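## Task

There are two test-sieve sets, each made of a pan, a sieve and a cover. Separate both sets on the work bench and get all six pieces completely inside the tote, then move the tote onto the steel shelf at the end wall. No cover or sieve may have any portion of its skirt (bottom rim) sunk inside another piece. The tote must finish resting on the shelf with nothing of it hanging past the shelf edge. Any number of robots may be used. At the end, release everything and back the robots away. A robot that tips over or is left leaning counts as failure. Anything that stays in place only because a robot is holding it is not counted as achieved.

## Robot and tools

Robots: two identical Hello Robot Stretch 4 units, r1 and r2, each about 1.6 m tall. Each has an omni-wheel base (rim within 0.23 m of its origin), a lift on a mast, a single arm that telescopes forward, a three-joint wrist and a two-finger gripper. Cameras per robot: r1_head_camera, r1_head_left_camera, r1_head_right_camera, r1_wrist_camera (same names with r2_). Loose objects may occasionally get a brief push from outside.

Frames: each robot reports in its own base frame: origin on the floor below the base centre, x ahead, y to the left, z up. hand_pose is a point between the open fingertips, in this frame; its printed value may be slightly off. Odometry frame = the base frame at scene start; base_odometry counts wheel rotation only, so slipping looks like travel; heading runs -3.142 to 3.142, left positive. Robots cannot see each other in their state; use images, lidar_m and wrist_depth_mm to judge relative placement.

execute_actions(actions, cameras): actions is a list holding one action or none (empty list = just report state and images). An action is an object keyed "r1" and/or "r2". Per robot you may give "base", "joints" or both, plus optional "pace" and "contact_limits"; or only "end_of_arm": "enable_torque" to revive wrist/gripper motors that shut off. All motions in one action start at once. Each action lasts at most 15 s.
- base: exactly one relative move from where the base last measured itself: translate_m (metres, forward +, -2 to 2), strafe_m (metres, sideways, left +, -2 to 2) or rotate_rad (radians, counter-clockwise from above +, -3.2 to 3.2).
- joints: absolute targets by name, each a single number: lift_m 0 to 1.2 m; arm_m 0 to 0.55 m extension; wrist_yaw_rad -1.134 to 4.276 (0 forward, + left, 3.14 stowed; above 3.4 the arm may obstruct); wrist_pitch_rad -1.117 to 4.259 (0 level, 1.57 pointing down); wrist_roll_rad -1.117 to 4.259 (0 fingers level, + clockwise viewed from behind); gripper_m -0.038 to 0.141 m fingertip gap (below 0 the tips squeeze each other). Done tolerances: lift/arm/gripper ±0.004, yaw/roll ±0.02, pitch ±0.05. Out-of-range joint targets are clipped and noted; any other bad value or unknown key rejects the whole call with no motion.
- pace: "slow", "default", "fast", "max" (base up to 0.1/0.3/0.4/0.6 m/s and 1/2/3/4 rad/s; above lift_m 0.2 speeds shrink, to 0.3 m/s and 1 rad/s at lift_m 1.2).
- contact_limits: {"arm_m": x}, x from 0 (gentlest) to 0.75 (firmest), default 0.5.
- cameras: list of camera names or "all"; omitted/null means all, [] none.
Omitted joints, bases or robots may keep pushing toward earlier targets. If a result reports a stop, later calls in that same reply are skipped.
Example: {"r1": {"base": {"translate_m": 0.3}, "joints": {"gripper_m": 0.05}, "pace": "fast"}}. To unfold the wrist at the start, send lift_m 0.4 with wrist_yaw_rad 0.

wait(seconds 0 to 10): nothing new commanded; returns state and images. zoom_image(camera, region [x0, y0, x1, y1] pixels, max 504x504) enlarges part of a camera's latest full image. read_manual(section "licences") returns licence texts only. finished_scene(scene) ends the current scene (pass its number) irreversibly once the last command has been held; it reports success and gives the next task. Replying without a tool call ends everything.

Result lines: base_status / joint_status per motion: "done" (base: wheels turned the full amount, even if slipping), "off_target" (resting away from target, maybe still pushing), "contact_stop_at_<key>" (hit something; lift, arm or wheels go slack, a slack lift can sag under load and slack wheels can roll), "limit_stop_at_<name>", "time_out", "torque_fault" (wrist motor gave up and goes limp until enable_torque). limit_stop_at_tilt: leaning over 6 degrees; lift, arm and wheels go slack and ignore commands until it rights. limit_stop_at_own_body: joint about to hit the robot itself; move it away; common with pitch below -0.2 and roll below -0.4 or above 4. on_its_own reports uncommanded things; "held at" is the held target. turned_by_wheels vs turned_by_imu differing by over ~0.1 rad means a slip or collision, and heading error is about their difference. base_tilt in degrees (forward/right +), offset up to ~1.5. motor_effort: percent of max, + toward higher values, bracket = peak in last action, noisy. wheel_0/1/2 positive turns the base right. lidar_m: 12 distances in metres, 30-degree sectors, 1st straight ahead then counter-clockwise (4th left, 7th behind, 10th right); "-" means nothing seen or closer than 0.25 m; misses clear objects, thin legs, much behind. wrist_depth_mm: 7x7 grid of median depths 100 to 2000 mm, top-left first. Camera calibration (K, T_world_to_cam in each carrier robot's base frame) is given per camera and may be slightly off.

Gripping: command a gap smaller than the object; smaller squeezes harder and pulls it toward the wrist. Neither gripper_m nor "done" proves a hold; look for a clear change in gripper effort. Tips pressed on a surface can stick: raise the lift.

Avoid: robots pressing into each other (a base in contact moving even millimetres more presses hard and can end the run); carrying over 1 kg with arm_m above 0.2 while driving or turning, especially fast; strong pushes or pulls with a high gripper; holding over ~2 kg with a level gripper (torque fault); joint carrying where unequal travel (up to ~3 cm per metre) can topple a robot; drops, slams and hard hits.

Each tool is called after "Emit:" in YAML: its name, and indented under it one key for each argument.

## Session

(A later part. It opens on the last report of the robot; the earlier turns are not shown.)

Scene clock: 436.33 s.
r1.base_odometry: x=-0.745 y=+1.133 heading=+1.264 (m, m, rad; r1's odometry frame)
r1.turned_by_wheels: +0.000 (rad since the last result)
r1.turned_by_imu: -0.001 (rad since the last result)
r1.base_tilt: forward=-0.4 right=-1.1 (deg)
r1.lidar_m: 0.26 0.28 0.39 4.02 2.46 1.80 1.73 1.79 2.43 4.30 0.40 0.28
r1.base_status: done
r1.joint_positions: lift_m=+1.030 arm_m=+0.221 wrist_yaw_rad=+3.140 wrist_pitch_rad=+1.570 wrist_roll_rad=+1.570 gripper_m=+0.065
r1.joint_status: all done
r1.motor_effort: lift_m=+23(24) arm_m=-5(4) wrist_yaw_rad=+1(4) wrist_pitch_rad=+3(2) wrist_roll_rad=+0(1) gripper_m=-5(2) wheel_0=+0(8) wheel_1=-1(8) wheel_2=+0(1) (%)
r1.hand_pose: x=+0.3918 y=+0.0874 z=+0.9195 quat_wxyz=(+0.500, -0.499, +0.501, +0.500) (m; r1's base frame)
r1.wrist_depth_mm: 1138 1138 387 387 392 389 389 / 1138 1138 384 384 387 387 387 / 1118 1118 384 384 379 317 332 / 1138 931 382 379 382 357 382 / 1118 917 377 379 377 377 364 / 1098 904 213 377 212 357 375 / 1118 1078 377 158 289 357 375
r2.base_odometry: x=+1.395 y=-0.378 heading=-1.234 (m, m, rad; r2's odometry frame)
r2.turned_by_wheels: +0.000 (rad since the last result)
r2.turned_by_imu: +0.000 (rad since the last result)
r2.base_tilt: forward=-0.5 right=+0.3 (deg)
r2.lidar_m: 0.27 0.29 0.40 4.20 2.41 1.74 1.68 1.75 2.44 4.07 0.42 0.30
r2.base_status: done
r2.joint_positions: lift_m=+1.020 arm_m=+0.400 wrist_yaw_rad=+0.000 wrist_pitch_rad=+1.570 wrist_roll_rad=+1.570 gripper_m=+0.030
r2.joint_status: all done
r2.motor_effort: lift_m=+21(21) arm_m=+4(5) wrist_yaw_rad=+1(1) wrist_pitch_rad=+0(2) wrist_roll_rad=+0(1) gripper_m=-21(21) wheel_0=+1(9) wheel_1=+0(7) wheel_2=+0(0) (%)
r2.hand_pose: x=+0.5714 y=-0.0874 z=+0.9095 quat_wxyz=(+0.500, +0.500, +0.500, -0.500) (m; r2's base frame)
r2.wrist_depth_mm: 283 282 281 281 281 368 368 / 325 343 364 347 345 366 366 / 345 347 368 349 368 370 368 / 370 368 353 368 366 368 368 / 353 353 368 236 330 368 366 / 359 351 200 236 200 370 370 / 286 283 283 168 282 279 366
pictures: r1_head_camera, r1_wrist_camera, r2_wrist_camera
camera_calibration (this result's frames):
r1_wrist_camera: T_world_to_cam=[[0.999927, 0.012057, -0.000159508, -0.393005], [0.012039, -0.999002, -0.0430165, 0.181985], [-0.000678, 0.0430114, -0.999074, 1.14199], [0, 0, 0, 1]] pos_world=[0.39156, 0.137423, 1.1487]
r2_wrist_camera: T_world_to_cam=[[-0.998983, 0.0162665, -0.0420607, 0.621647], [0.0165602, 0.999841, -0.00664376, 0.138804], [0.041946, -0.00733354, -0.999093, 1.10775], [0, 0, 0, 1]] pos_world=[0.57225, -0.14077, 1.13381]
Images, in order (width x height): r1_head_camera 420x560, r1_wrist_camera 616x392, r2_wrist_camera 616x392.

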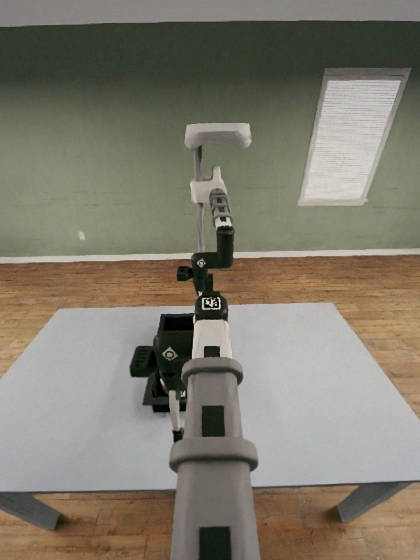

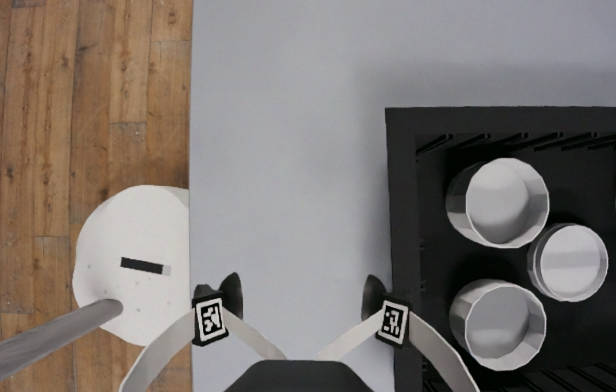

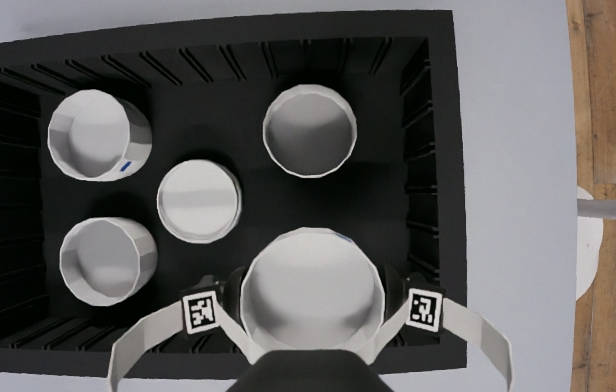

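Emit:
execute_actions:
  actions:
    - {"r1": {"joints": {"arm_m": 0.306}}, "r2": {"base": {"strafe_m": -0.006}, "joints": {"lift_m": 0.901}}}
  cameras: ["r1_wrist_camera", "r2_wrist_camera"]

Scene clock: 464.20 s.
r1.base_odometry: x=-0.745 y=+1.133 heading=+1.264 (m, m, rad; r1's odometry frame)
r1.turned_by_wheels: +0.000 (rad since the last result)
r1.turned_by_imu: -0.001 (rad since the last result)
r1.base_tilt: forward=-0.4 right=-1.0 (deg)
r1.lidar_m: 0.26 0.28 0.39 4.02 2.45 1.79 1.73 1.78 2.42 4.30 0.40 0.28
r1.base_status: not commanded
r1.joint_positions: lift_m=+1.030 arm_m=+0.305 wrist_yaw_rad=+3.140 wrist_pitch_rad=+1.570 wrist_roll_rad=+1.570 gripper_m=+0.065
r1.joint_status: all done
r1.motor_effort: lift_m=+23(24) arm_m=+5(2) wrist_yaw_rad=+0(0) wrist_pitch_rad=+3(2) wrist_roll_rad=+0(1) gripper_m=-4(2) wheel_0=+0(0) wheel_1=-1(1) wheel_2=+0(0) (%)
r1.hand_pose: x=+0.4759 y=+0.0874 z=+0.9195 quat_wxyz=(+0.500, -0.500, +0.500, +0.500) (m; r1's base frame)
r1.wrist_depth_mm: 1138 384 387 387 387 389 389 / 1138 387 384 384 384 387 387 / 1118 382 382 297 327 338 347 / 1118 379 379 379 355 379 377 / 904 382 379 375 377 366 377 / 904 375 212 375 212 375 366 / 1098 375 375 158 355 373 375
r2.base_odometry: x=+1.390 y=-0.380 heading=-1.234 (m, m, rad; r2's odometry frame)
r2.turned_by_wheels: +0.000 (rad since the last result)
r2.turned_by_imu: -0.001 (rad since the last result)
r2.base_tilt: forward=-0.4 right=+0.3 (deg)
r2.lidar_m: 0.27 0.27 0.39 4.21 2.39 1.76 1.67 1.75 2.42 4.06 0.40 0.30
r2.base_status: done
r2.joint_positions: lift_m=+0.901 arm_m=+0.400 wrist_yaw_rad=+0.000 wrist_pitch_rad=+1.570 wrist_roll_rad=+1.570 gripper_m=+0.030
r2.joint_status: all done
r2.motor_effort: lift_m=+14(16) arm_m=+4(4) wrist_yaw_rad=+1(1) wrist_pitch_rad=+0(0) wrist_roll_rad=+0(0) gripper_m=-19(23) wheel_0=-1(8) wheel_1=+1(8) wheel_2=+0(2) (%)
r2.hand_pose: x=+0.5714 y=-0.0874 z=+0.7910 quat_wxyz=(+0.500, +0.500, +0.500, -0.500) (m; r2's base frame)
r2.wrist_depth_mm: 230 233 246 229 249 188 - / 236 250 248 231 248 190 162 / 224 250 248 230 247 198 162 / 251 237 250 250 249 200 162 / 234 237 250 236 248 202 163 / 232 250 201 236 200 175 162 / 251 251 251 168 250 175 -
pictures: r1_wrist_camera, r2_wrist_camera
camera_calibration (this result's frames):
r1_wrist_camera: T_world_to_cam=[[0.999922, 0.0124647, -0.0000788114, -0.477232], [0.0124498, -0.998997, -0.0430153, 0.180775], [-0.000614906, 0.043011, -0.999074, 1.14201], [0, 0, 0, 1]] pos_world=[0.475646, 0.137423, 1.1487]
r2_wrist_camera: T_world_to_cam=[[-0.998983, 0.0162664, -0.0420607, 0.616667], [0.0165601, 0.999841, -0.00664376, 0.138017], [0.041946, -0.00733353, -0.999093, 0.989375], [0, 0, 0, 1]] pos_world=[0.572254, -0.14077, 1.01533]
Images, in order (width x height): r1_wrist_camera 616x392, r2_wrist_camera 616x392.

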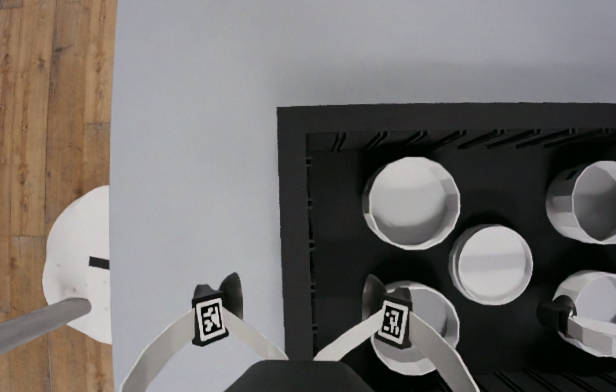

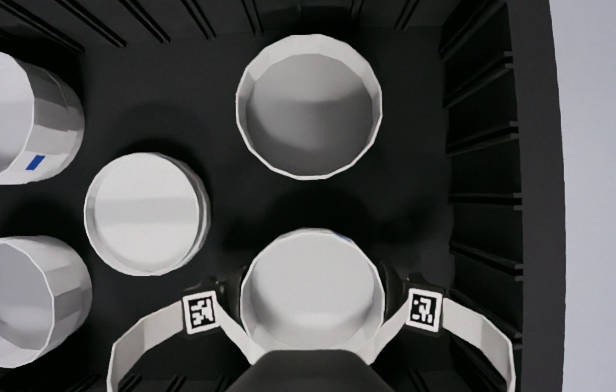

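Emit:
execute_actions:
  actions:
    - {"r1": {"joints": {"arm_m": 0.309, "lift_m": 0.935, "gripper_m": 0.06}}, "r2": {"joints": {"gripper_m": 0.095}}}
  cameras: ["r1_wrist_camera", "r2_wrist_camera"]

Scene clock: 478.53 s.
r1.base_odometry: x=-0.745 y=+1.133 heading=+1.264 (m, m, rad; r1's odometry frame)
r1.turned_by_wheels: +0.000 (rad since the last result)
r1.turned_by_imu: -0.001 (rad since the last result)
r1.base_tilt: forward=-0.4 right=-1.0 (deg)
r1.lidar_m: 0.27 0.29 0.39 4.02 2.45 1.79 1.72 1.79 2.41 4.30 0.41 0.29
r1.base_status: not commanded
r1.joint_positions: lift_m=+0.935 arm_m=+0.308 wrist_yaw_rad=+3.140 wrist_pitch_rad=+1.570 wrist_roll_rad=+1.570 gripper_m=+0.060
r1.joint_status: all done
r1.motor_effort: lift_m=+19(20) arm_m=+6(3) wrist_yaw_rad=+0(1) wrist_pitch_rad=+2(2) wrist_roll_rad=+1(0) gripper_m=-4(4) wheel_0=+0(0) wheel_1=-1(1) wheel_2=+0(0) (%)
r1.hand_pose: x=+0.4789 y=+0.0874 z=+0.8249 quat_wxyz=(+0.500, -0.500, +0.500, +0.500) (m; r1's base frame)
r1.wrist_depth_mm: 291 291 293 291 291 293 294 / 290 290 291 202 202 203 203 / 290 287 287 232 283 263 287 / 289 287 286 285 262 262 286 / 286 285 285 283 283 270 272 / 283 283 211 236 213 273 271 / 281 282 282 159 264 264 281
r2.base_odometry: x=+1.390 y=-0.380 heading=-1.234 (m, m, rad; r2's odometry frame)
r2.turned_by_wheels: +0.000 (rad since the last result)
r2.turned_by_imu: -0.001 (rad since the last result)
r2.base_tilt: forward=-0.5 right=+0.3 (deg)
r2.lidar_m: 0.26 0.29 0.40 4.21 2.40 1.76 1.68 1.76 2.43 4.05 0.39 0.28
r2.base_status: not commanded
r2.joint_positions: lift_m=+0.901 arm_m=+0.400 wrist_yaw_rad=+0.000 wrist_pitch_rad=+1.570 wrist_roll_rad=+1.570 gripper_m=+0.095
r2.joint_status: all done
r2.motor_effort: lift_m=+14(14) arm_m=+4(5) wrist_yaw_rad=+1(1) wrist_pitch_rad=-1(1) wrist_roll_rad=+0(1) gripper_m=-1(20) wheel_0=+0(1) wheel_1=+1(1) wheel_2=+0(0) (%)
r2.hand_pose: x=+0.5713 y=-0.0874 z=+0.7910 quat_wxyz=(+0.500, +0.500, +0.500, -0.500) (m; r2's base frame)
r2.wrist_depth_mm: 231 233 245 230 248 187 - / 235 250 250 231 249 190 162 / 225 251 250 231 249 198 162 / 251 238 250 250 249 200 162 / 235 237 249 248 249 203 163 / 233 250 199 248 196 189 163 / 251 251 251 122 249 175 -
pictures: r1_wrist_camera, r2_wrist_camera
camera_calibration (this result's frames):
r1_wrist_camera: T_world_to_cam=[[0.999922, 0.0124834, -0.0000872744, -0.480218], [0.0124681, -0.998997, -0.0430154, 0.17666], [-0.000624167, 0.043011, -0.999074, 1.04752], [0, 0, 0, 1]] pos_world=[0.478632, 0.137423, 1.0541]
r2_wrist_camera: T_world_to_cam=[[-0.998987, 0.0162664, -0.0419562, 0.61656], [0.0165594, 0.999841, -0.0066455, 0.138019], [0.0418414, -0.00733354, -0.999097, 0.98944], [0, 0, 0, 1]] pos_world=[0.57225, -0.14077, 1.01533]
Images, in order (width x height): r1_wrist_camera 616x392, r2_wrist_camera 616x392.

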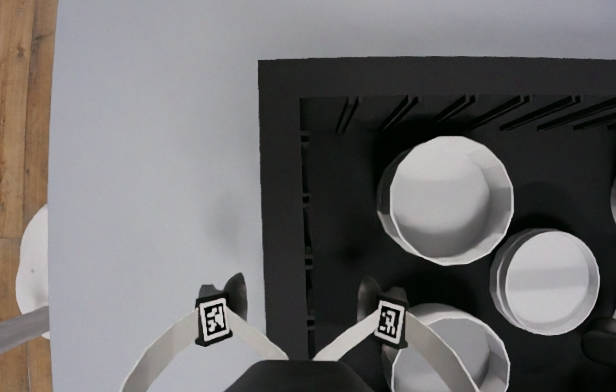

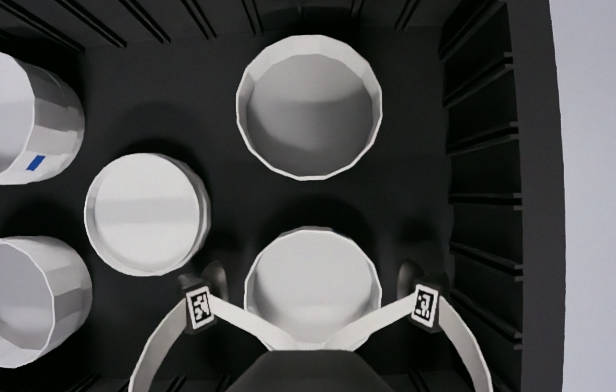

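Emit:
execute_actions:
  actions:
    - {"r1": {"joints": {"gripper_m": -0.015}}, "r2": {"joints": {"lift_m": 1.0}}}
  cameras: ["r1_wrist_camera"]

Emit:
execute_actions:
  actions:
    - {"r2": {"base": {"strafe_m": -0.05}, "joints": {"arm_m": 0.308, "gripper_m": 0.06}}}
  cameras: ["r2_wrist_camera"]

Scene clock: 491.47 s.
r1.base_odometry: x=-0.745 y=+1.133 heading=+1.264 (m, m, rad; r1's odometry frame)
r1.turned_by_wheels: +0.000 (rad since the last result)
r1.turned_by_imu: -0.001 (rad since the last result)
r1.base_tilt: forward=-0.4 right=-1.0 (deg)
r1.lidar_m: 0.27 0.30 0.40 4.05 2.47 1.80 1.72 1.79 2.40 4.30 0.40 0.30
r1.base_status: not commanded
r1.joint_positions: lift_m=+0.935 arm_m=+0.308 wrist_yaw_rad=+3.140 wrist_pitch_rad=+1.571 wrist_roll_rad=+1.570 gripper_m=-0.014
r1.joint_status: all done
r1.motor_effort: lift_m=+20(20) arm_m=+5(5) wrist_yaw_rad=+0(1) wrist_pitch_rad=+0(0) wrist_roll_rad=+2(1) gripper_m=-17(20) wheel_0=+0(0) wheel_1=-1(1) wheel_2=+0(0) (%)
r1.hand_pose: x=+0.4792 y=+0.0874 z=+0.8248 quat_wxyz=(+0.500, -0.500, +0.500, +0.500) (m; r1's base frame)
r1.wrist_depth_mm: 290 290 290 290 291 291 293 / 290 289 289 197 198 199 199 / 287 287 287 248 278 258 283 / 286 285 286 279 257 258 282 / 285 283 285 278 281 260 270 / 282 283 193 193 273 268 268 / 281 281 282 191 245 260 278
r2.base_odometry: x=+1.390 y=-0.380 heading=-1.234 (m, m, rad; r2's odometry frame)
r2.turned_by_wheels: +0.000 (rad since the last result)
r2.turned_by_imu: -0.001 (rad since the last result)
r2.base_tilt: forward=-0.5 right=+0.3 (deg)
r2.lidar_m: 0.25 0.29 0.42 4.22 2.40 1.75 1.67 1.74 2.44 4.06 0.43 0.29
r2.base_status: not commanded
r2.joint_positions: lift_m=+1.000 arm_m=+0.400 wrist_yaw_rad=+0.000 wrist_pitch_rad=+1.570 wrist_roll_rad=+1.570 gripper_m=+0.095
r2.joint_status: all done
r2.motor_effort: lift_m=+21(25) arm_m=+4(5) wrist_yaw_rad=+1(2) wrist_pitch_rad=-3(0) wrist_roll_rad=+0(0) gripper_m=-1(0) wheel_0=+0(0) wheel_1=+1(1) wheel_2=+0(0) (%)
r2.hand_pose: x=+0.5713 y=-0.0874 z=+0.8894 quat_wxyz=(+0.500, +0.500, +0.500, -0.500) (m; r2's base frame)
r2.wrist_depth_mm: 258 260 260 259 262 349 347 / 303 332 343 327 336 347 349 / 322 329 345 330 347 345 347 / 345 347 336 347 345 349 349 / 330 334 347 343 347 345 345 / 347 349 200 345 196 347 347 / 293 271 294 122 279 306 349
pictures: r1_wrist_camera
camera_calibration (this result's frames):
r1_wrist_camera: T_world_to_cam=[[0.999916, 0.0129307, 0.000839603, -0.481318], [0.0129548, -0.998991, -0.0430023, 0.176404], [0.000282709, 0.0430095, -0.999075, 1.04692], [0, 0, 0, 1]] pos_world=[0.478697, 0.137422, 1.05394]
Images, in order (width x height): r1_wrist_camera 616x392.

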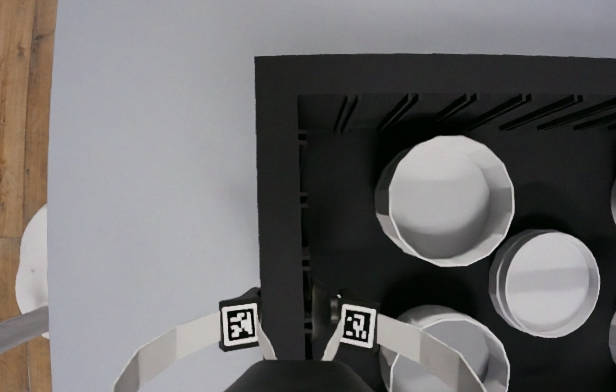

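Scene clock: 492.70 s.
r1.base_odometry: x=-0.745 y=+1.133 heading=+1.264 (m, m, rad; r1's odometry frame)
r1.turned_by_wheels: +0.000 (rad since the last result)
r1.turned_by_imu: +0.000 (rad since the last result)
r1.base_tilt: forward=-0.4 right=-1.0 (deg)
r1.lidar_m: 0.27 0.29 0.41 4.04 2.47 1.81 1.72 1.79 2.42 4.31 0.40 0.28
r1.base_status: not commanded
r1.joint_positions: lift_m=+0.935 arm_m=+0.308 wrist_yaw_rad=+3.140 wrist_pitch_rad=+1.571 wrist_roll_rad=+1.570 gripper_m=-0.014
r1.joint_status: not commanded
r1.motor_effort: lift_m=+20(20) arm_m=+5(5) wrist_yaw_rad=-1(1) wrist_pitch_rad=-1(1) wrist_roll_rad=+2(2) gripper_m=-17(20) wheel_0=+0(0) wheel_1=-1(1) wheel_2=+0(0) (%)
r1.hand_pose: x=+0.4792 y=+0.0874 z=+0.8248 quat_wxyz=(+0.500, -0.500, +0.500, +0.500) (m; r1's base frame)
r1.wrist_depth_mm: 290 291 290 291 291 291 293 / 289 289 289 197 198 198 200 / 289 287 287 249 277 259 283 / 285 285 286 279 258 257 283 / 285 283 285 278 278 262 268 / 282 283 192 193 273 267 268 / 281 281 281 191 245 260 277
r2.base_odometry: x=+1.343 y=-0.396 heading=-1.234 (m, m, rad; r2's odometry frame)
r2.turned_by_wheels: +0.000 (rad since the last result)
r2.turned_by_imu: +0.000 (rad since the last result)
r2.base_tilt: forward=-0.5 right=+0.4 (deg)
r2.lidar_m: 0.25 0.27 0.40 4.27 2.41 1.74 1.65 1.76 2.39 4.00 0.42 0.29
r2.base_status: done
r2.joint_positions: lift_m=+1.000 arm_m=+0.309 wrist_yaw_rad=+0.000 wrist_pitch_rad=+1.570 wrist_roll_rad=+1.570 gripper_m=+0.060
r2.joint_status: all done
r2.motor_effort: lift_m=+22(21) arm_m=-4(8) wrist_yaw_rad=+1(1) wrist_pitch_rad=+0(1) wrist_roll_rad=-1(1) gripper_m=-4(2) wheel_0=+0(7) wheel_1=+1(10) wheel_2=+0(1) (%)
r2.hand_pose: x=+0.4799 y=-0.0874 z=+0.8894 quat_wxyz=(+0.500, +0.500, +0.500, -0.500) (m; r2's base frame)
r2.wrist_depth_mm: 353 351 349 349 349 345 1098 / 353 349 260 266 349 349 1098 / 336 347 345 330 351 347 1138 / 347 347 330 345 351 349 891 / 334 336 347 347 351 349 891 / 336 347 196 349 195 349 1098 / 349 349 347 124 349 349 1098
pictures: r2_wrist_camera
camera_calibration (this result's frames):
r2_wrist_camera: T_world_to_cam=[[-0.998988, 0.0162732, -0.041941, 0.52932], [0.0165661, 0.999841, -0.00664574, 0.140184], [0.0418262, -0.00733381, -0.999098, 1.0916], [0, 0, 0, 1]] pos_world=[0.480804, -0.14077, 1.11375]
Images, in order (width x height): r2_wrist_camera 616x392.

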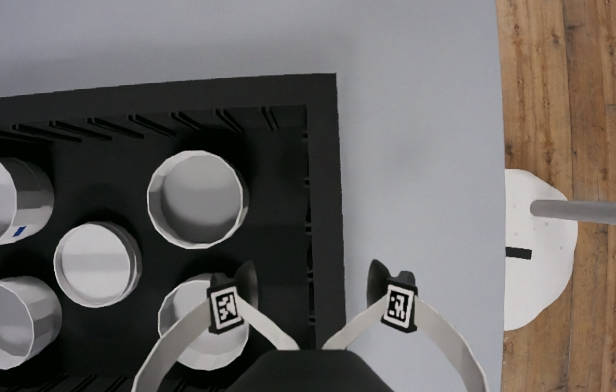

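Emit:
execute_actions:
  actions:
    - {"r2": {"base": {"strafe_m": -0.005}, "joints": {"arm_m": 0.304, "lift_m": 0.934}}}
  cameras: ["r2_wrist_camera"]

Scene clock: 502.63 s.
r1.base_odometry: x=-0.745 y=+1.133 heading=+1.264 (m, m, rad; r1's odometry frame)
r1.turned_by_wheels: +0.000 (rad since the last result)
r1.turned_by_imu: -0.001 (rad since the last result)
r1.base_tilt: forward=-0.3 right=-1.0 (deg)
r1.lidar_m: 0.27 0.30 0.41 4.03 2.47 1.80 1.71 1.77 2.43 4.31 0.39 0.29
r1.base_status: not commanded
r1.joint_positions: lift_m=+0.935 arm_m=+0.308 wrist_yaw_rad=+3.140 wrist_pitch_rad=+1.571 wrist_roll_rad=+1.570 gripper_m=-0.014
r1.joint_status: not commanded
r1.motor_effort: lift_m=+20(21) arm_m=+5(5) wrist_yaw_rad=-1(0) wrist_pitch_rad=+0(0) wrist_roll_rad=+2(2) gripper_m=-18(18) wheel_0=+0(0) wheel_1=-1(1) wheel_2=+0(0) (%)
r1.hand_pose: x=+0.4792 y=+0.0874 z=+0.8248 quat_wxyz=(+0.500, -0.500, +0.500, +0.500) (m; r1's base frame)
r1.wrist_depth_mm: 289 291 290 291 291 290 293 / 289 289 290 196 198 199 199 / 287 287 286 248 278 259 285 / 286 286 286 279 257 257 283 / 285 285 285 278 279 262 268 / 282 282 193 193 273 268 268 / 281 279 281 191 245 260 279
r2.base_odometry: x=+1.338 y=-0.398 heading=-1.234 (m, m, rad; r2's odometry frame)
r2.turned_by_wheels: +0.000 (rad since the last result)
r2.turned_by_imu: -0.001 (rad since the last result)
r2.base_tilt: forward=-0.5 right=+0.4 (deg)
r2.lidar_m: 0.26 0.29 0.41 4.27 2.39 1.76 1.67 1.76 2.40 3.98 0.41 0.30
r2.base_status: done
r2.joint_positions: lift_m=+0.934 arm_m=+0.305 wrist_yaw_rad=+0.000 wrist_pitch_rad=+1.570 wrist_roll_rad=+1.570 gripper_m=+0.060
r2.joint_status: all done
r2.motor_effort: lift_m=+14(20) arm_m=-5(6) wrist_yaw_rad=+1(1) wrist_pitch_rad=+0(1) wrist_roll_rad=+1(0) gripper_m=-4(4) wheel_0=+2(9) wheel_1=-1(5) wheel_2=+0(1) (%)
r2.hand_pose: x=+0.4759 y=-0.0874 z=+0.8241 quat_wxyz=(+0.500, +0.500, +0.500, -0.500) (m; r2's base frame)
r2.wrist_depth_mm: 286 286 285 285 283 283 1042 / 196 196 196 197 285 282 1042 / 283 283 281 277 285 283 1042 / 281 266 265 282 285 283 831 / 271 264 282 283 283 285 831 / 271 282 196 198 195 285 809 / 283 277 282 124 285 283 1042
pictures: r2_wrist_camera
camera_calibration (this result's frames):
r2_wrist_camera: T_world_to_cam=[[-0.998987, 0.0162847, -0.0419393, 0.522585], [0.0165776, 0.99984, -0.00664577, 0.139811], [0.0418243, -0.00733429, -0.999098, 1.02647], [0, 0, 0, 1]] pos_world=[0.476807, -0.14077, 1.04839]
Images, in order (width x height): r2_wrist_camera 616x392.

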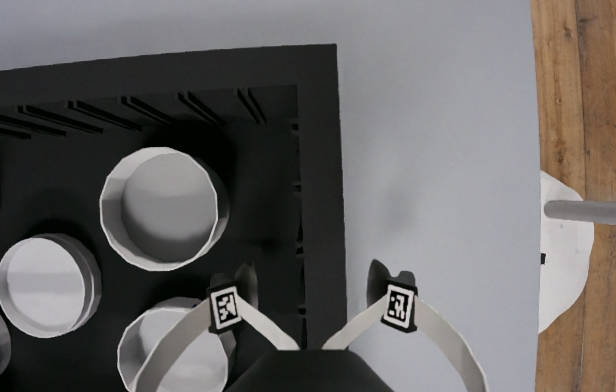

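Well positioned. Close r2's gripper.

Emit:
execute_actions:
  actions:
    - {"r2": {"joints": {"gripper_m": -0.015}}}
  cameras: ["r1_wrist_camera", "r2_wrist_camera"]

Scene clock: 512.60 s.
r1.base_odometry: x=-0.745 y=+1.133 heading=+1.264 (m, m, rad; r1's odometry frame)
r1.turned_by_wheels: +0.000 (rad since the last result)
r1.turned_by_imu: -0.001 (rad since the last result)
r1.base_tilt: forward=-0.4 right=-1.0 (deg)
r1.lidar_m: 0.27 0.28 0.39 4.04 2.47 1.81 1.72 1.79 2.41 4.29 0.42 0.28
r1.base_status: not commanded
r1.joint_positions: lift_m=+0.935 arm_m=+0.308 wrist_yaw_rad=+3.140 wrist_pitch_rad=+1.572 wrist_roll_rad=+1.570 gripper_m=-0.014
r1.joint_status: not commanded
r1.motor_effort: lift_m=+20(20) arm_m=+5(5) wrist_yaw_rad=-1(1) wrist_pitch_rad=-4(4) wrist_roll_rad=+2(1) gripper_m=-18(18) wheel_0=+0(0) wheel_1=-1(1) wheel_2=+0(0) (%)
r1.hand_pose: x=+0.4795 y=+0.0874 z=+0.8248 quat_wxyz=(+0.500, -0.500, +0.500, +0.500) (m; r1's base frame)
r1.wrist_depth_mm: 290 290 290 290 291 291 291 / 289 289 289 198 198 198 199 / 287 286 287 246 282 258 281 / 286 286 285 279 257 257 281 / 285 283 285 277 278 256 268 / 283 282 282 193 276 271 266 / 281 281 281 185 248 258 276
r2.base_odometry: x=+1.338 y=-0.398 heading=-1.234 (m, m, rad; r2's odometry frame)
r2.turned_by_wheels: +0.000 (rad since the last result)
r2.turned_by_imu: -0.001 (rad since the last result)
r2.base_tilt: forward=-0.4 right=+0.3 (deg)
r2.lidar_m: 0.27 0.29 0.40 4.28 2.37 1.74 1.67 1.75 2.42 4.00 0.40 0.28
r2.base_status: not commanded
r2.joint_positions: lift_m=+0.934 arm_m=+0.305 wrist_yaw_rad=+0.000 wrist_pitch_rad=+1.568 wrist_roll_rad=+1.570 gripper_m=-0.015
r2.joint_status: all done
r2.motor_effort: lift_m=+15(15) arm_m=-4(5) wrist_yaw_rad=+0(0) wrist_pitch_rad=+5(6) wrist_roll_rad=+0(1) gripper_m=-14(16) wheel_0=+2(2) wheel_1=-1(1) wheel_2=+0(0) (%)
r2.hand_pose: x=+0.4766 y=-0.0874 z=+0.8239 quat_wxyz=(+0.501, +0.500, +0.500, -0.499) (m; r2's base frame)
r2.wrist_depth_mm: 285 286 283 283 283 282 1042 / 194 194 193 191 283 283 1042 / 281 278 277 274 282 283 1042 / 281 262 260 191 283 283 820 / 268 262 277 193 283 283 831 / 267 279 185 192 186 282 831 / 279 266 277 127 283 283 1042
pictures: r1_wrist_camera, r2_wrist_camera
camera_calibration (this result's frames):
r1_wrist_camera: T_world_to_cam=[[0.999914, 0.0129767, 0.00197054, -0.4826], [0.0130494, -0.99899, -0.0429857, 0.17634], [0.00141074, 0.0430077, -0.999074, 1.04638], [0, 0, 0, 1]] pos_world=[0.478781, 0.137422, 1.05394]
r2_wrist_camera: T_world_to_cam=[[-0.998894, 0.0159865, -0.0442085, 0.525057], [0.0162942, 0.999845, -0.00660807, 0.139903], [0.044096, -0.00732111, -0.999, 1.02514], [0, 0, 0, 1]] pos_world=[0.476992, -0.14077, 1.04825]
Images, in order (width x height): r1_wrist_camera 616x392, r2_wrist_camera 616x392.

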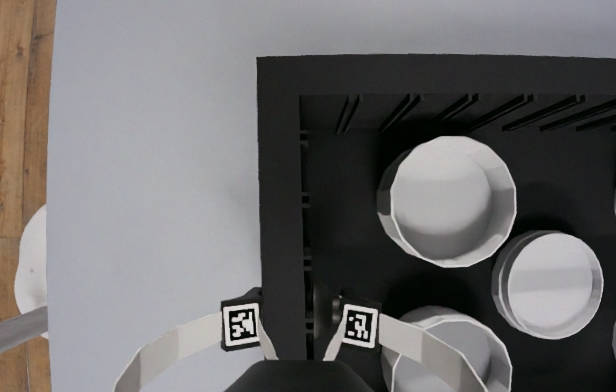

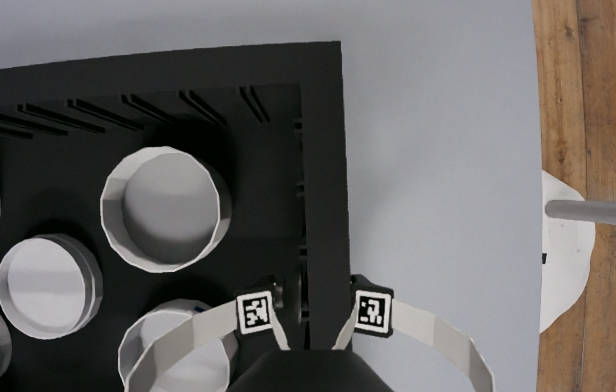

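Emit:
execute_actions:
  actions:
    - {"r1": {"joints": {"lift_m": 1.03}, "pace": "slow"}, "r2": {"joints": {"lift_m": 1.029, "arm_m": 0.31}, "pace": "slow"}}
  cameras: ["r1_wrist_camera", "r2_wrist_camera"]

Scene clock: 520.90 s.
r1.base_odometry: x=-0.745 y=+1.133 heading=+1.264 (m, m, rad; r1's odometry frame)
r1.turned_by_wheels: +0.000 (rad since the last result)
r1.turned_by_imu: -0.001 (rad since the last result)
r1.base_tilt: forward=-0.4 right=-1.0 (deg)
r1.lidar_m: 0.27 0.29 0.39 4.03 2.46 1.78 1.72 1.78 2.42 4.30 0.41 0.29
r1.base_status: not commanded
r1.joint_positions: lift_m=+1.030 arm_m=+0.308 wrist_yaw_rad=+3.141 wrist_pitch_rad=+1.570 wrist_roll_rad=+1.570 gripper_m=-0.014
r1.joint_status: all done
r1.motor_effort: lift_m=+26(29) arm_m=+5(5) wrist_yaw_rad=-2(3) wrist_pitch_rad=+3(4) wrist_roll_rad=+1(1) gripper_m=-18(18) wheel_0=+0(0) wheel_1=-1(1) wheel_2=+0(0) (%)
r1.hand_pose: x=+0.4788 y=+0.0874 z=+0.9193 quat_wxyz=(+0.500, -0.500, +0.500, +0.500) (m; r1's base frame)
r1.wrist_depth_mm: 1160 384 384 384 384 387 387 / 1138 382 384 197 198 198 198 / 1118 382 379 246 281 258 282 / 1118 379 379 281 258 257 282 / 917 379 377 278 278 256 267 / 917 375 192 193 276 268 266 / 1098 373 373 191 245 258 277
r2.base_odometry: x=+1.338 y=-0.398 heading=-1.234 (m, m, rad; r2's odometry frame)
r2.turned_by_wheels: +0.000 (rad since the last result)
r2.turned_by_imu: -0.001 (rad since the last result)
r2.base_tilt: forward=-0.5 right=+0.3 (deg)
r2.lidar_m: 0.27 0.29 0.40 4.28 2.39 1.76 1.68 1.75 2.43 4.00 0.40 0.30
r2.base_status: not commanded
r2.joint_positions: lift_m=+1.029 arm_m=+0.309 wrist_yaw_rad=+0.000 wrist_pitch_rad=+1.570 wrist_roll_rad=+1.570 gripper_m=-0.015
r2.joint_status: all done
r2.motor_effort: lift_m=+24(26) arm_m=+5(3) wrist_yaw_rad=+1(0) wrist_pitch_rad=-2(5) wrist_roll_rad=+1(0) gripper_m=-17(14) wheel_0=+2(2) wheel_1=-1(1) wheel_2=+0(0) (%)
r2.hand_pose: x=+0.4802 y=-0.0874 z=+0.9182 quat_wxyz=(+0.500, +0.500, +0.500, -0.500) (m; r2's base frame)
r2.wrist_depth_mm: 379 377 379 375 377 377 1118 / 193 193 193 193 377 377 1138 / 281 278 279 192 377 377 1160 / 279 262 260 192 379 379 917 / 267 262 278 209 382 379 917 / 267 281 186 192 183 377 1138 / 281 265 277 129 377 377 1138
pictures: r1_wrist_camera, r2_wrist_camera
camera_calibration (this result's frames):
r1_wrist_camera: T_world_to_cam=[[0.999906, 0.0136821, -0.00010801, -0.480277], [0.0136648, -0.998981, -0.0430161, 0.180146], [-0.000696449, 0.0430106, -0.999074, 1.14184], [0, 0, 0, 1]] pos_world=[0.478565, 0.137422, 1.14848]
r2_wrist_camera: T_world_to_cam=[[-0.998991, 0.0161238, -0.041914, 0.530846], [0.0164164, 0.999843, -0.00664618, 0.140443], [0.0418003, -0.00732756, -0.999099, 1.1204], [0, 0, 0, 1]] pos_world=[0.481172, -0.14077, 1.14258]
Images, in order (width x height): r1_wrist_camera 616x392, r2_wrist_camera 616x392.

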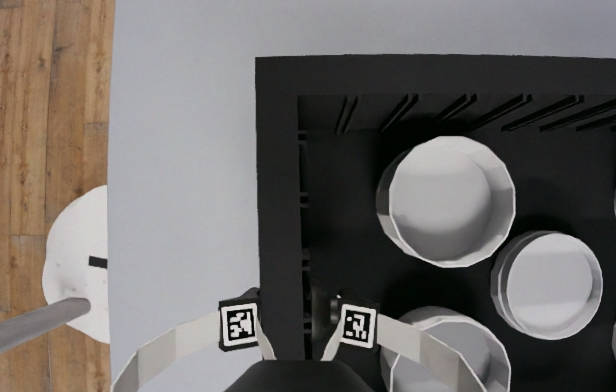

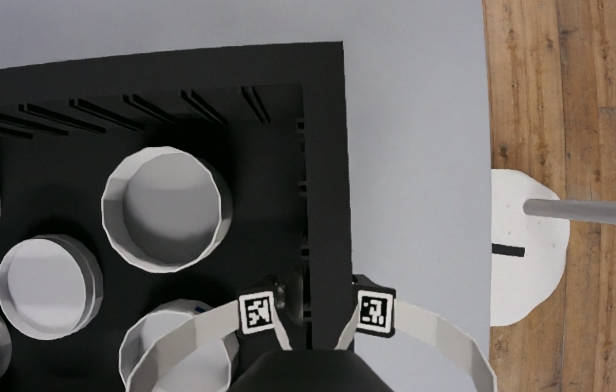

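Emit:
execute_actions:
  actions:
    - {"r1": {"base": {"strafe_m": 0.8}}, "r2": {"base": {"strafe_m": -0.8}}}
  cameras: ["r1_wrist_camera", "r2_wrist_camera", "r1_head_left_camera"]

Scene clock: 529.70 s.
r1.base_odometry: x=-1.508 y=+1.375 heading=+1.264 (m, m, rad; r1's odometry frame)
r1.turned_by_wheels: +0.000 (rad since the last result)
r1.turned_by_imu: +0.002 (rad since the last result)
r1.base_tilt: forward=-0.4 right=-1.0 (deg)
r1.lidar_m: 0.26 0.50 3.36 3.22 2.51 1.79 1.73 1.80 2.46 1.16 0.39 0.28
r1.base_status: done
r1.joint_positions: lift_m=+1.030 arm_m=+0.308 wrist_yaw_rad=+3.142 wrist_pitch_rad=+1.567 wrist_roll_rad=+1.570 gripper_m=-0.014
r1.joint_status: not commanded
r1.motor_effort: lift_m=+25(26) arm_m=+5(5) wrist_yaw_rad=-7(5) wrist_pitch_rad=+11(10) wrist_roll_rad=+1(0) gripper_m=-19(18) wheel_0=+1(9) wheel_1=+4(11) wheel_2=+0(4) (%)
r1.hand_pose: x=+0.4779 y=+0.0874 z=+0.9193 quat_wxyz=(+0.499, -0.499, +0.501, +0.501) (m; r1's base frame)
r1.wrist_depth_mm: 1138 1138 1118 1160 1138 1138 1138 / 1118 1138 1138 198 198 198 198 / 1118 1138 1138 246 282 258 281 / 1118 917 1118 279 257 256 281 / 904 904 1008 278 278 255 267 / 891 917 191 193 277 273 265 / 1118 373 373 191 179 259 276
r2.base_odometry: x=+0.583 y=-0.663 heading=-1.234 (m, m, rad; r2's odometry frame)
r2.turned_by_wheels: +0.000 (rad since the last result)
r2.turned_by_imu: -0.001 (rad since the last result)
r2.base_tilt: forward=-0.4 right=+0.4 (deg)
r2.lidar_m: 0.27 0.30 0.38 1.14 2.40 1.76 1.68 1.78 2.42 3.20 3.32 0.46
r2.base_status: done
r2.joint_positions: lift_m=+1.029 arm_m=+0.309 wrist_yaw_rad=-0.001 wrist_pitch_rad=+1.574 wrist_roll_rad=+1.570 gripper_m=-0.015
r2.joint_status: not commanded
r2.motor_effort: lift_m=+22(24) arm_m=+5(5) wrist_yaw_rad=+4(4) wrist_pitch_rad=-13(11) wrist_roll_rad=+0(0) gripper_m=-13(12) wheel_0=+0(9) wheel_1=+1(9) wheel_2=-2(2) (%)
r2.hand_pose: x=+0.4791 y=-0.0874 z=+0.9183 quat_wxyz=(+0.499, +0.499, +0.501, -0.501) (m; r2's base frame)
r2.wrist_depth_mm: 1138 1138 1138 1138 1138 1118 1138 / 193 192 193 193 1118 1138 1138 / 278 276 278 258 1118 1138 1118 / 278 262 259 279 1118 931 917 / 267 266 278 212 946 931 931 / 267 278 185 193 183 917 1138 / 278 277 277 125 382 379 1138
pictures: r1_head_left_camera, r1_wrist_camera, r2_wrist_camera
camera_calibration (this result's frames):
r1_wrist_camera: T_world_to_cam=[[0.999888, 0.0145949, -0.00320128, -0.476532], [0.0144436, -0.998968, -0.0430609, 0.179828], [-0.00382644, 0.0430099, -0.999067, 1.14336], [0, 0, 0, 1]] pos_world=[0.478257, 0.137422, 1.14851]
r2_wrist_camera: T_world_to_cam=[[-0.999121, 0.0172462, -0.0382056, 0.52645], [0.0175148, 0.999824, -0.0067077, 0.13999], [0.0380831, -0.00737097, -0.999247, 1.12247], [0, 0, 0, 1]] pos_world=[0.480788, -0.140771, 1.14268]
Images, in order (width x height): r1_head_left_camera 420x672, r1_wrist_camera 616x392, r2_wrist_camera 616x392.

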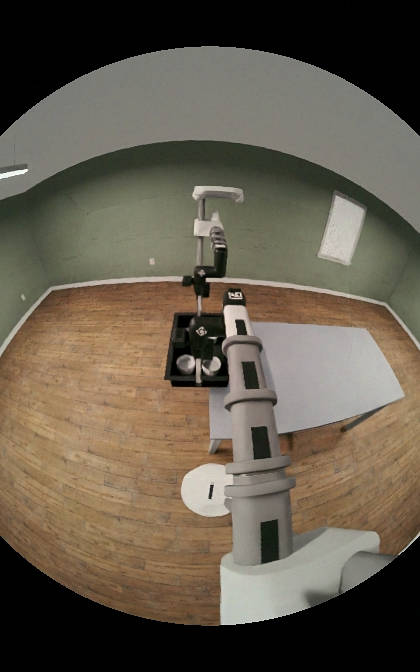

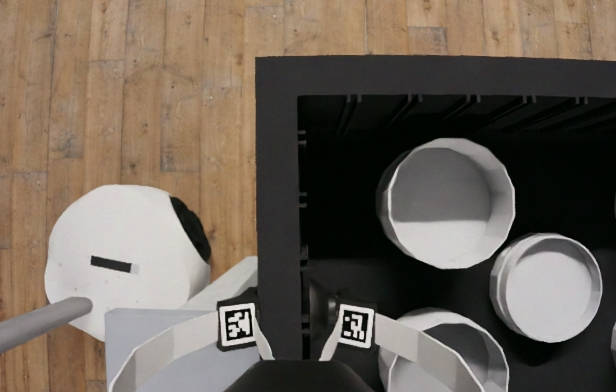

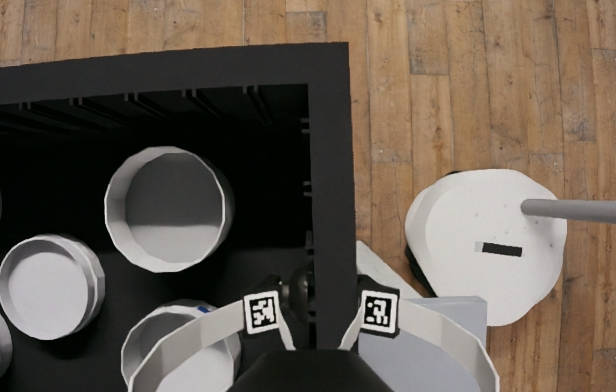

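Emit:
execute_actions:
  actions:
    - {"r1": {"base": {"strafe_m": 1.5}, "joints": {"arm_m": 0.301}}, "r2": {"base": {"strafe_m": -1.5}, "joints": {"arm_m": 0.302}}}
  cameras: ["r1_wrist_camera", "r2_wrist_camera", "r1_head_left_camera", "r2_head_right_camera"]

Scene clock: 544.43 s.
r1.base_odometry: x=-2.938 y=+1.827 heading=+1.265 (m, m, rad; r1's odometry frame)
r1.turned_by_wheels: +0.000 (rad since the last result)
r1.turned_by_imu: +0.003 (rad since the last result)
r1.base_tilt: forward=-0.4 right=-1.0 (deg)
r1.lidar_m: 0.45 0.47 1.77 1.71 2.22 1.81 1.74 1.74 2.45 1.50 1.54 3.12
r1.base_status: done
r1.joint_positions: lift_m=+1.030 arm_m=+0.302 wrist_yaw_rad=+3.141 wrist_pitch_rad=+1.568 wrist_roll_rad=+1.570 gripper_m=-0.014
r1.joint_status: all done
r1.motor_effort: lift_m=+26(25) arm_m=-4(8) wrist_yaw_rad=-4(6) wrist_pitch_rad=+9(7) wrist_roll_rad=+1(1) gripper_m=-18(19) wheel_0=+2(9) wheel_1=+2(11) wheel_2=+0(0) (%)
r1.hand_pose: x=+0.4718 y=+0.0874 z=+0.9193 quat_wxyz=(+0.499, -0.499, +0.501, +0.501) (m; r1's base frame)
r1.wrist_depth_mm: 1160 1138 1138 1138 1138 1138 1138 / 1138 1138 1138 200 200 200 200 / 1118 1118 1138 228 274 260 283 / 1118 917 1118 279 258 257 281 / 917 904 1098 278 279 257 268 / 917 904 191 193 277 276 265 / 1118 917 1098 192 179 258 274
r2.base_odometry: x=-0.833 y=-1.159 heading=-1.234 (m, m, rad; r2's odometry frame)
r2.turned_by_wheels: +0.000 (rad since the last result)
r2.turned_by_imu: +0.000 (rad since the last result)
r2.base_tilt: forward=-0.3 right=+0.3 (deg)
r2.lidar_m: 0.42 3.12 1.50 1.49 2.41 1.75 1.69 1.77 2.23 1.71 1.75 0.46
r2.base_status: done
r2.joint_positions: lift_m=+1.029 arm_m=+0.303 wrist_yaw_rad=-0.001 wrist_pitch_rad=+1.573 wrist_roll_rad=+1.570 gripper_m=-0.015
r2.joint_status: all done
r2.motor_effort: lift_m=+22(22) arm_m=-3(5) wrist_yaw_rad=+3(4) wrist_pitch_rad=-8(12) wrist_roll_rad=+1(1) gripper_m=-18(19) wheel_0=+1(9) wheel_1=+0(9) wheel_2=-1(1) (%)
r2.hand_pose: x=+0.4728 y=-0.0874 z=+0.9184 quat_wxyz=(+0.500, +0.499, +0.501, -0.500) (m; r2's base frame)
r2.wrist_depth_mm: 1118 1138 1138 1138 1138 1098 1138 / 196 196 195 194 1138 1160 1138 / 281 281 281 257 1118 1138 1138 / 281 263 263 279 1138 917 931 / 267 267 281 211 1118 917 917 / 267 279 185 194 182 917 1138 / 279 278 278 127 1138 1160 1118
pictures: r1_head_left_camera, r1_wrist_camera, r2_head_right_camera, r2_wrist_camera
camera_calibration (this result's frames):
r1_wrist_camera: T_world_to_cam=[[0.999897, 0.0141533, -0.00247454, -0.471093], [0.0140337, -0.998974, -0.0430504, 0.180101], [-0.0030813, 0.0430112, -0.99907, 1.14299], [0, 0, 0, 1]] pos_world=[0.472039, 0.137422, 1.14851]
r2_wrist_camera: T_world_to_cam=[[-0.999088, 0.0171332, -0.0391051, 0.521008], [0.0174078, 0.999826, -0.00669279, 0.140137], [0.0389837, -0.00736742, -0.999213, 1.12227], [0, 0, 0, 1]] pos_world=[0.474343, -0.140771, 1.1427]
Images, in order (width x height): r1_head_left_camera 420x672, r1_wrist_camera 616x392, r2_head_right_camera 420x672, r2_wrist_camera 616x392.

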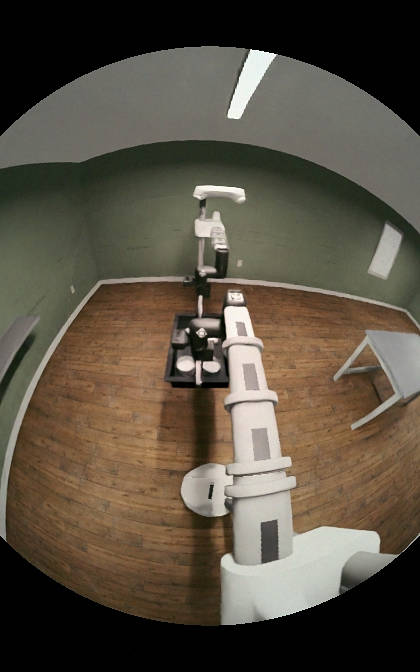

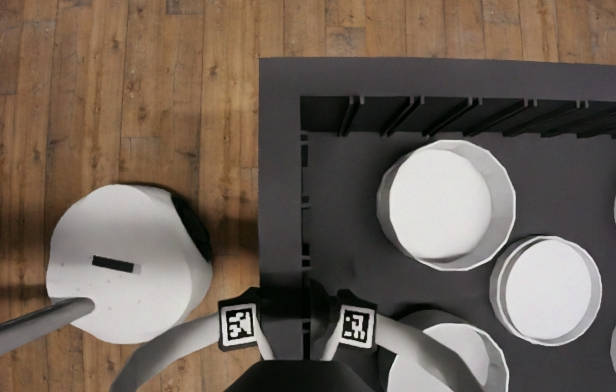

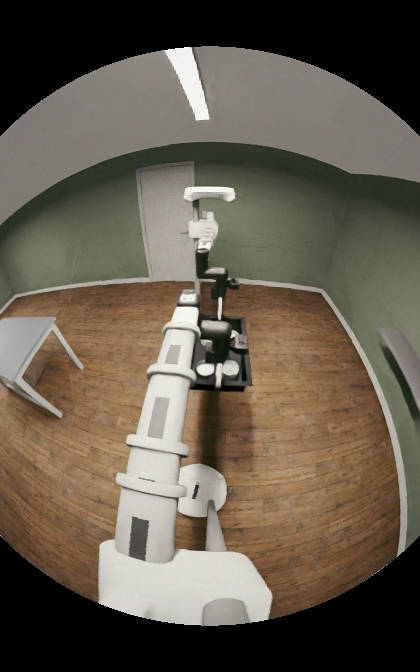

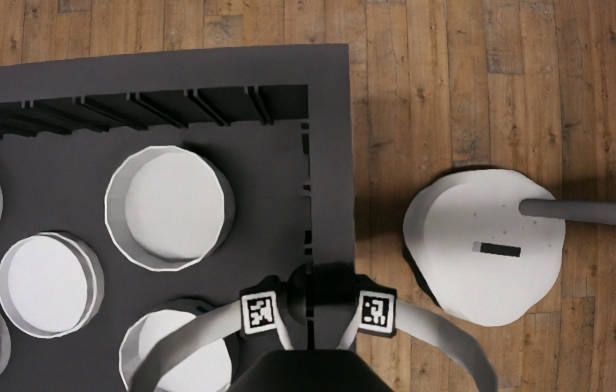

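Emit:
execute_actions:
  actions:
    - {"r1": {"base": {"strafe_m": 1.34}, "joints": {"arm_m": 0.296}}, "r2": {"base": {"strafe_m": -1.355}, "joints": {"arm_m": 0.298}}}
  cameras: ["r1_wrist_camera", "r2_wrist_camera", "r1_head_left_camera", "r2_head_right_camera"]

Scene clock: 558.07 s.
r1.base_odometry: x=-4.216 y=+2.230 heading=+1.265 (m, m, rad; r1's odometry frame)
r1.turned_by_wheels: +0.000 (rad since the last result)
r1.turned_by_imu: +0.002 (rad since the last result)
r1.base_tilt: forward=-0.4 right=-1.0 (deg)
r1.lidar_m: 0.44 0.45 0.39 0.76 0.85 1.15 1.75 1.81 2.42 2.85 2.94 3.14
r1.base_status: done
r1.joint_positions: lift_m=+1.030 arm_m=+0.297 wrist_yaw_rad=+3.141 wrist_pitch_rad=+1.569 wrist_roll_rad=+1.570 gripper_m=-0.014
r1.joint_status: all done
r1.motor_effort: lift_m=+26(25) arm_m=-4(5) wrist_yaw_rad=-5(4) wrist_pitch_rad=+6(6) wrist_roll_rad=+1(1) gripper_m=-18(18) wheel_0=+2(11) wheel_1=+2(11) wheel_2=+0(1) (%)
r1.hand_pose: x=+0.4672 y=+0.0874 z=+0.9193 quat_wxyz=(+0.499, -0.500, +0.500, +0.501) (m; r1's base frame)
r1.wrist_depth_mm: 1118 1138 1138 1138 1138 1138 1138 / 1138 1118 1138 200 200 200 200 / 1138 1118 1118 245 277 259 285 / 1118 917 1138 279 258 257 282 / 904 904 1118 279 278 262 268 / 904 904 193 193 276 268 266 / 1098 917 1078 191 208 257 276
r2.base_odometry: x=-2.111 y=-1.607 heading=-1.234 (m, m, rad; r2's odometry frame)
r2.turned_by_wheels: +0.000 (rad since the last result)
r2.turned_by_imu: +0.000 (rad since the last result)
r2.base_tilt: forward=-0.4 right=+0.4 (deg)
r2.lidar_m: 0.41 3.16 2.93 2.83 2.41 1.77 1.69 1.09 0.79 0.76 0.39 0.46
r2.base_status: done
r2.joint_positions: lift_m=+1.029 arm_m=+0.299 wrist_yaw_rad=+0.000 wrist_pitch_rad=+1.572 wrist_roll_rad=+1.570 gripper_m=-0.015
r2.joint_status: all done
r2.motor_effort: lift_m=+22(22) arm_m=-4(2) wrist_yaw_rad=+2(3) wrist_pitch_rad=-5(9) wrist_roll_rad=-1(0) gripper_m=-19(14) wheel_0=+1(8) wheel_1=+0(5) wheel_2=-1(1) (%)
r2.hand_pose: x=+0.4693 y=-0.0874 z=+0.9184 quat_wxyz=(+0.500, +0.500, +0.500, -0.500) (m; r2's base frame)
r2.wrist_depth_mm: 1138 1138 1118 1118 1138 1138 1118 / 196 195 195 195 1138 1138 1138 / 281 277 281 195 1118 1138 1118 / 281 263 262 193 1138 904 917 / 268 263 281 215 1138 917 931 / 267 281 185 194 182 931 1138 / 278 278 276 128 1138 1118 1138
pictures: r1_head_left_camera, r1_wrist_camera, r2_head_right_camera, r2_wrist_camera
camera_calibration (this result's frames):
r1_wrist_camera: T_world_to_cam=[[0.999898, 0.0142259, -0.00135588, -0.467505], [0.0141544, -0.998973, -0.0430343, 0.180094], [-0.00196669, 0.0430108, -0.999073, 1.14246], [0, 0, 0, 1]] pos_world=[0.467155, 0.137422, 1.14851]
r2_wrist_camera: T_world_to_cam=[[-0.999043, 0.0167129, -0.0404186, 0.518623], [0.016996, 0.999833, -0.006671, 0.140373], [0.0403003, -0.00735157, -0.999161, 1.12175], [0, 0, 0, 1]] pos_world=[0.470535, -0.140771, 1.1427]
Images, in order (width x height): r1_head_left_camera 420x672, r1_wrist_camera 616x392, r2_head_right_camera 420x672, r2_wrist_camera 616x392.

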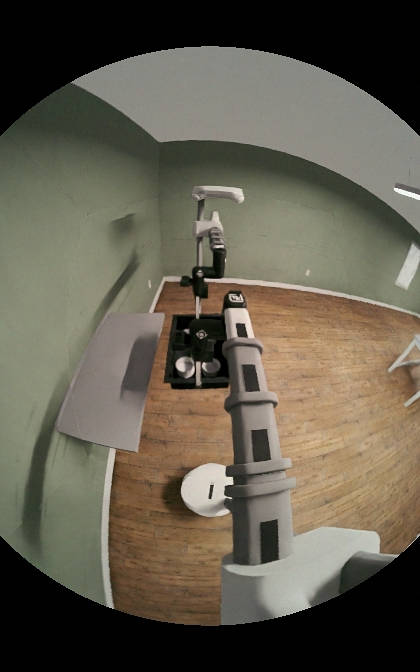

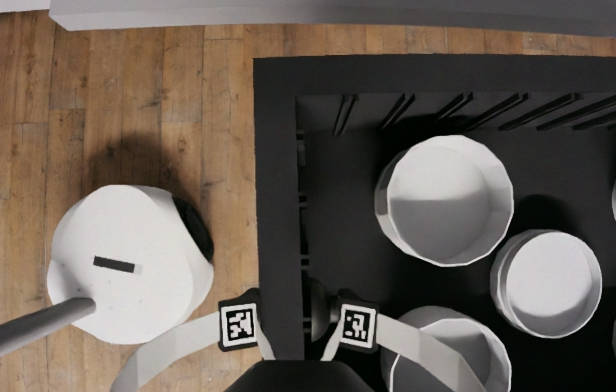

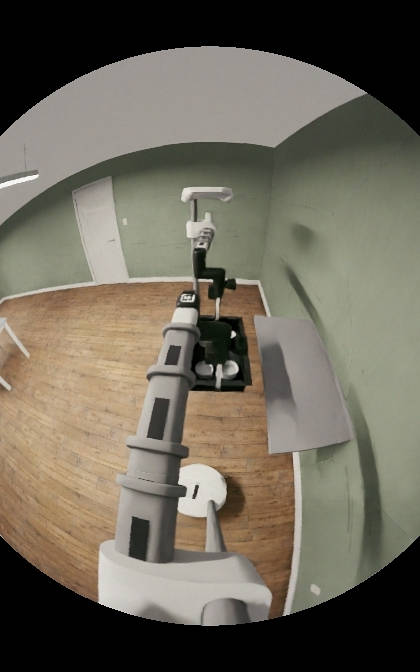

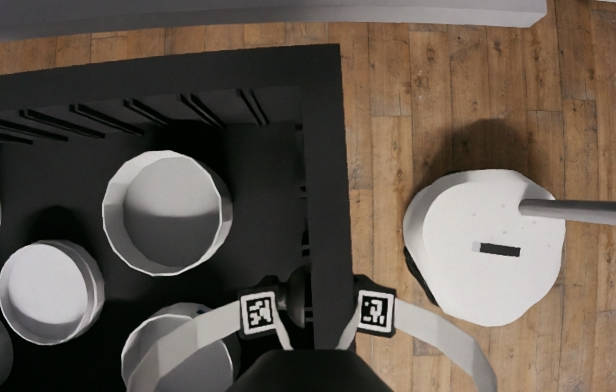

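Emit:
execute_actions:
  actions:
    - {"r1": {"base": {"strafe_m": 0.455}}, "r2": {"base": {"strafe_m": -0.46}, "joints": {"arm_m": 0.294}}}
  cameras: ["r1_wrist_camera", "r2_wrist_camera", "r1_head_left_camera", "r2_head_right_camera"]

Scene clock: 569.93 s.
r1.base_odometry: x=-4.650 y=+2.367 heading=+1.265 (m, m, rad; r1's odometry frame)
r1.turned_by_wheels: +0.000 (rad since the last result)
r1.turned_by_imu: +0.001 (rad since the last result)
r1.base_tilt: forward=-0.4 right=-1.0 (deg)
r1.lidar_m: 0.25 0.25 0.27 0.34 0.36 0.50 1.38 1.81 2.49 3.30 3.44 0.25
r1.base_status: done
r1.joint_positions: lift_m=+1.030 arm_m=+0.297 wrist_yaw_rad=+3.141 wrist_pitch_rad=+1.570 wrist_roll_rad=+1.569 gripper_m=-0.014
r1.joint_status: not commanded
r1.motor_effort: lift_m=+26(26) arm_m=-4(5) wrist_yaw_rad=-4(4) wrist_pitch_rad=+1(7) wrist_roll_rad=+1(2) gripper_m=-19(19) wheel_0=+1(9) wheel_1=+3(12) wheel_2=+0(0) (%)
r1.hand_pose: x=+0.4677 y=+0.0874 z=+0.9193 quat_wxyz=(+0.500, -0.500, +0.500, +0.500) (m; r1's base frame)
r1.wrist_depth_mm: 387 384 384 384 387 384 387 / 387 382 384 200 200 200 201 / 382 382 379 245 282 260 285 / 379 379 379 281 259 258 282 / 377 377 377 278 278 265 270 / 375 375 193 194 274 271 266 / 375 373 375 191 235 258 274
r2.base_odometry: x=-2.546 y=-1.759 heading=-1.234 (m, m, rad; r2's odometry frame)
r2.turned_by_wheels: +0.000 (rad since the last result)
r2.turned_by_imu: +0.000 (rad since the last result)
r2.base_tilt: forward=-0.5 right=+0.4 (deg)
r2.lidar_m: 0.25 0.25 3.41 3.30 2.38 1.76 1.20 0.46 0.31 0.30 0.27 0.25
r2.base_status: done
r2.joint_positions: lift_m=+1.029 arm_m=+0.295 wrist_yaw_rad=+0.000 wrist_pitch_rad=+1.570 wrist_roll_rad=+1.570 gripper_m=-0.015
r2.joint_status: all done
r2.motor_effort: lift_m=+22(22) arm_m=-4(8) wrist_yaw_rad=+0(3) wrist_pitch_rad=-1(7) wrist_roll_rad=+1(0) gripper_m=-13(15) wheel_0=-1(9) wheel_1=+2(6) wheel_2=+0(1) (%)
r2.hand_pose: x=+0.4659 y=-0.0874 z=+0.9184 quat_wxyz=(+0.501, +0.500, +0.500, -0.499) (m; r2's base frame)
r2.wrist_depth_mm: 384 377 377 377 375 375 375 / 196 196 196 196 375 377 442 / 271 273 281 265 377 375 640 / 282 263 263 195 375 375 539 / 270 263 281 210 377 377 640 / 267 279 185 194 183 377 759 / 279 277 276 129 377 377 759
pictures: r1_head_left_camera, r1_wrist_camera, r2_head_right_camera, r2_wrist_camera
camera_calibration (this result's frames):
r1_wrist_camera: T_world_to_cam=[[0.999902, 0.0140243, 0.000234324, -0.469432], [0.0140214, -0.998976, -0.0430112, 0.180128], [-0.000369117, 0.0430102, -0.999075, 1.14171], [0, 0, 0, 1]] pos_world=[0.467282, 0.137422, 1.14851]
r2_wrist_camera: T_world_to_cam=[[-0.998986, 0.0160876, -0.0420493, 0.516665], [0.0163811, 0.999844, -0.00664395, 0.140693], [0.0419358, -0.00732602, -0.999093, 1.12107], [0, 0, 0, 1]] pos_world=[0.466824, -0.14077, 1.14271]
Images, in order (width x height): r1_head_left_camera 420x672, r1_wrist_camera 616x392, r2_head_right_camera 420x672, r2_wrist_camera 616x392.

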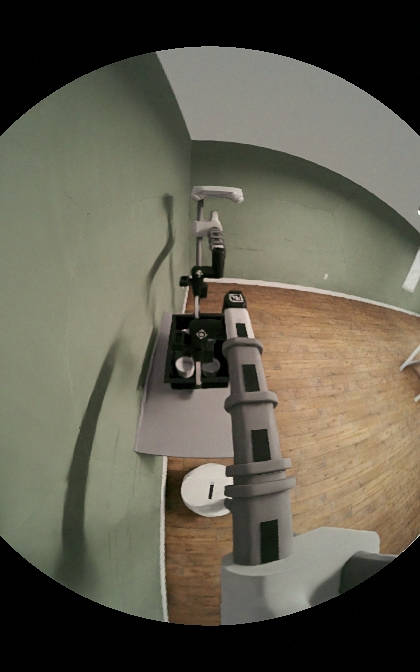

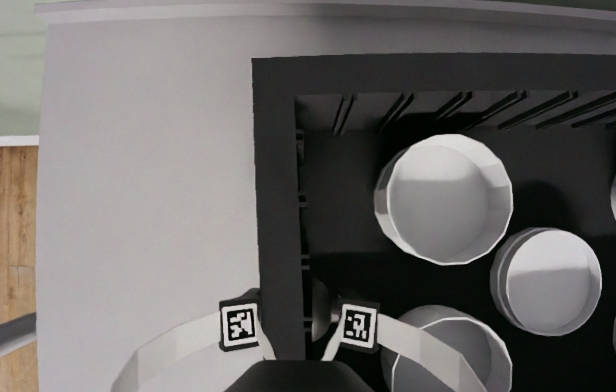

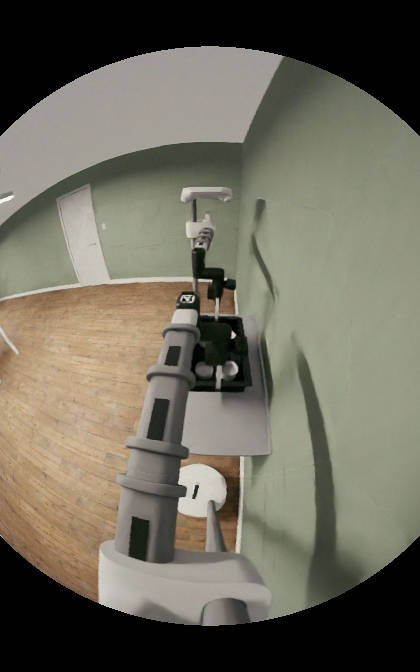

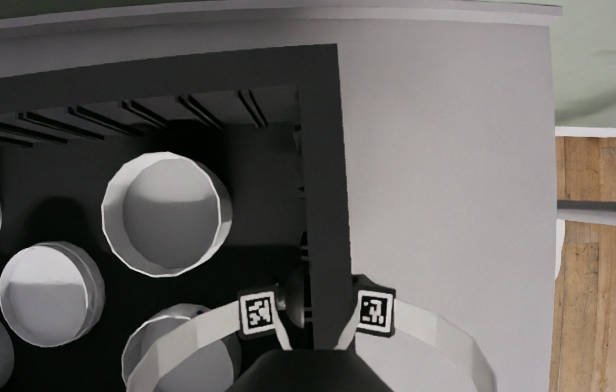

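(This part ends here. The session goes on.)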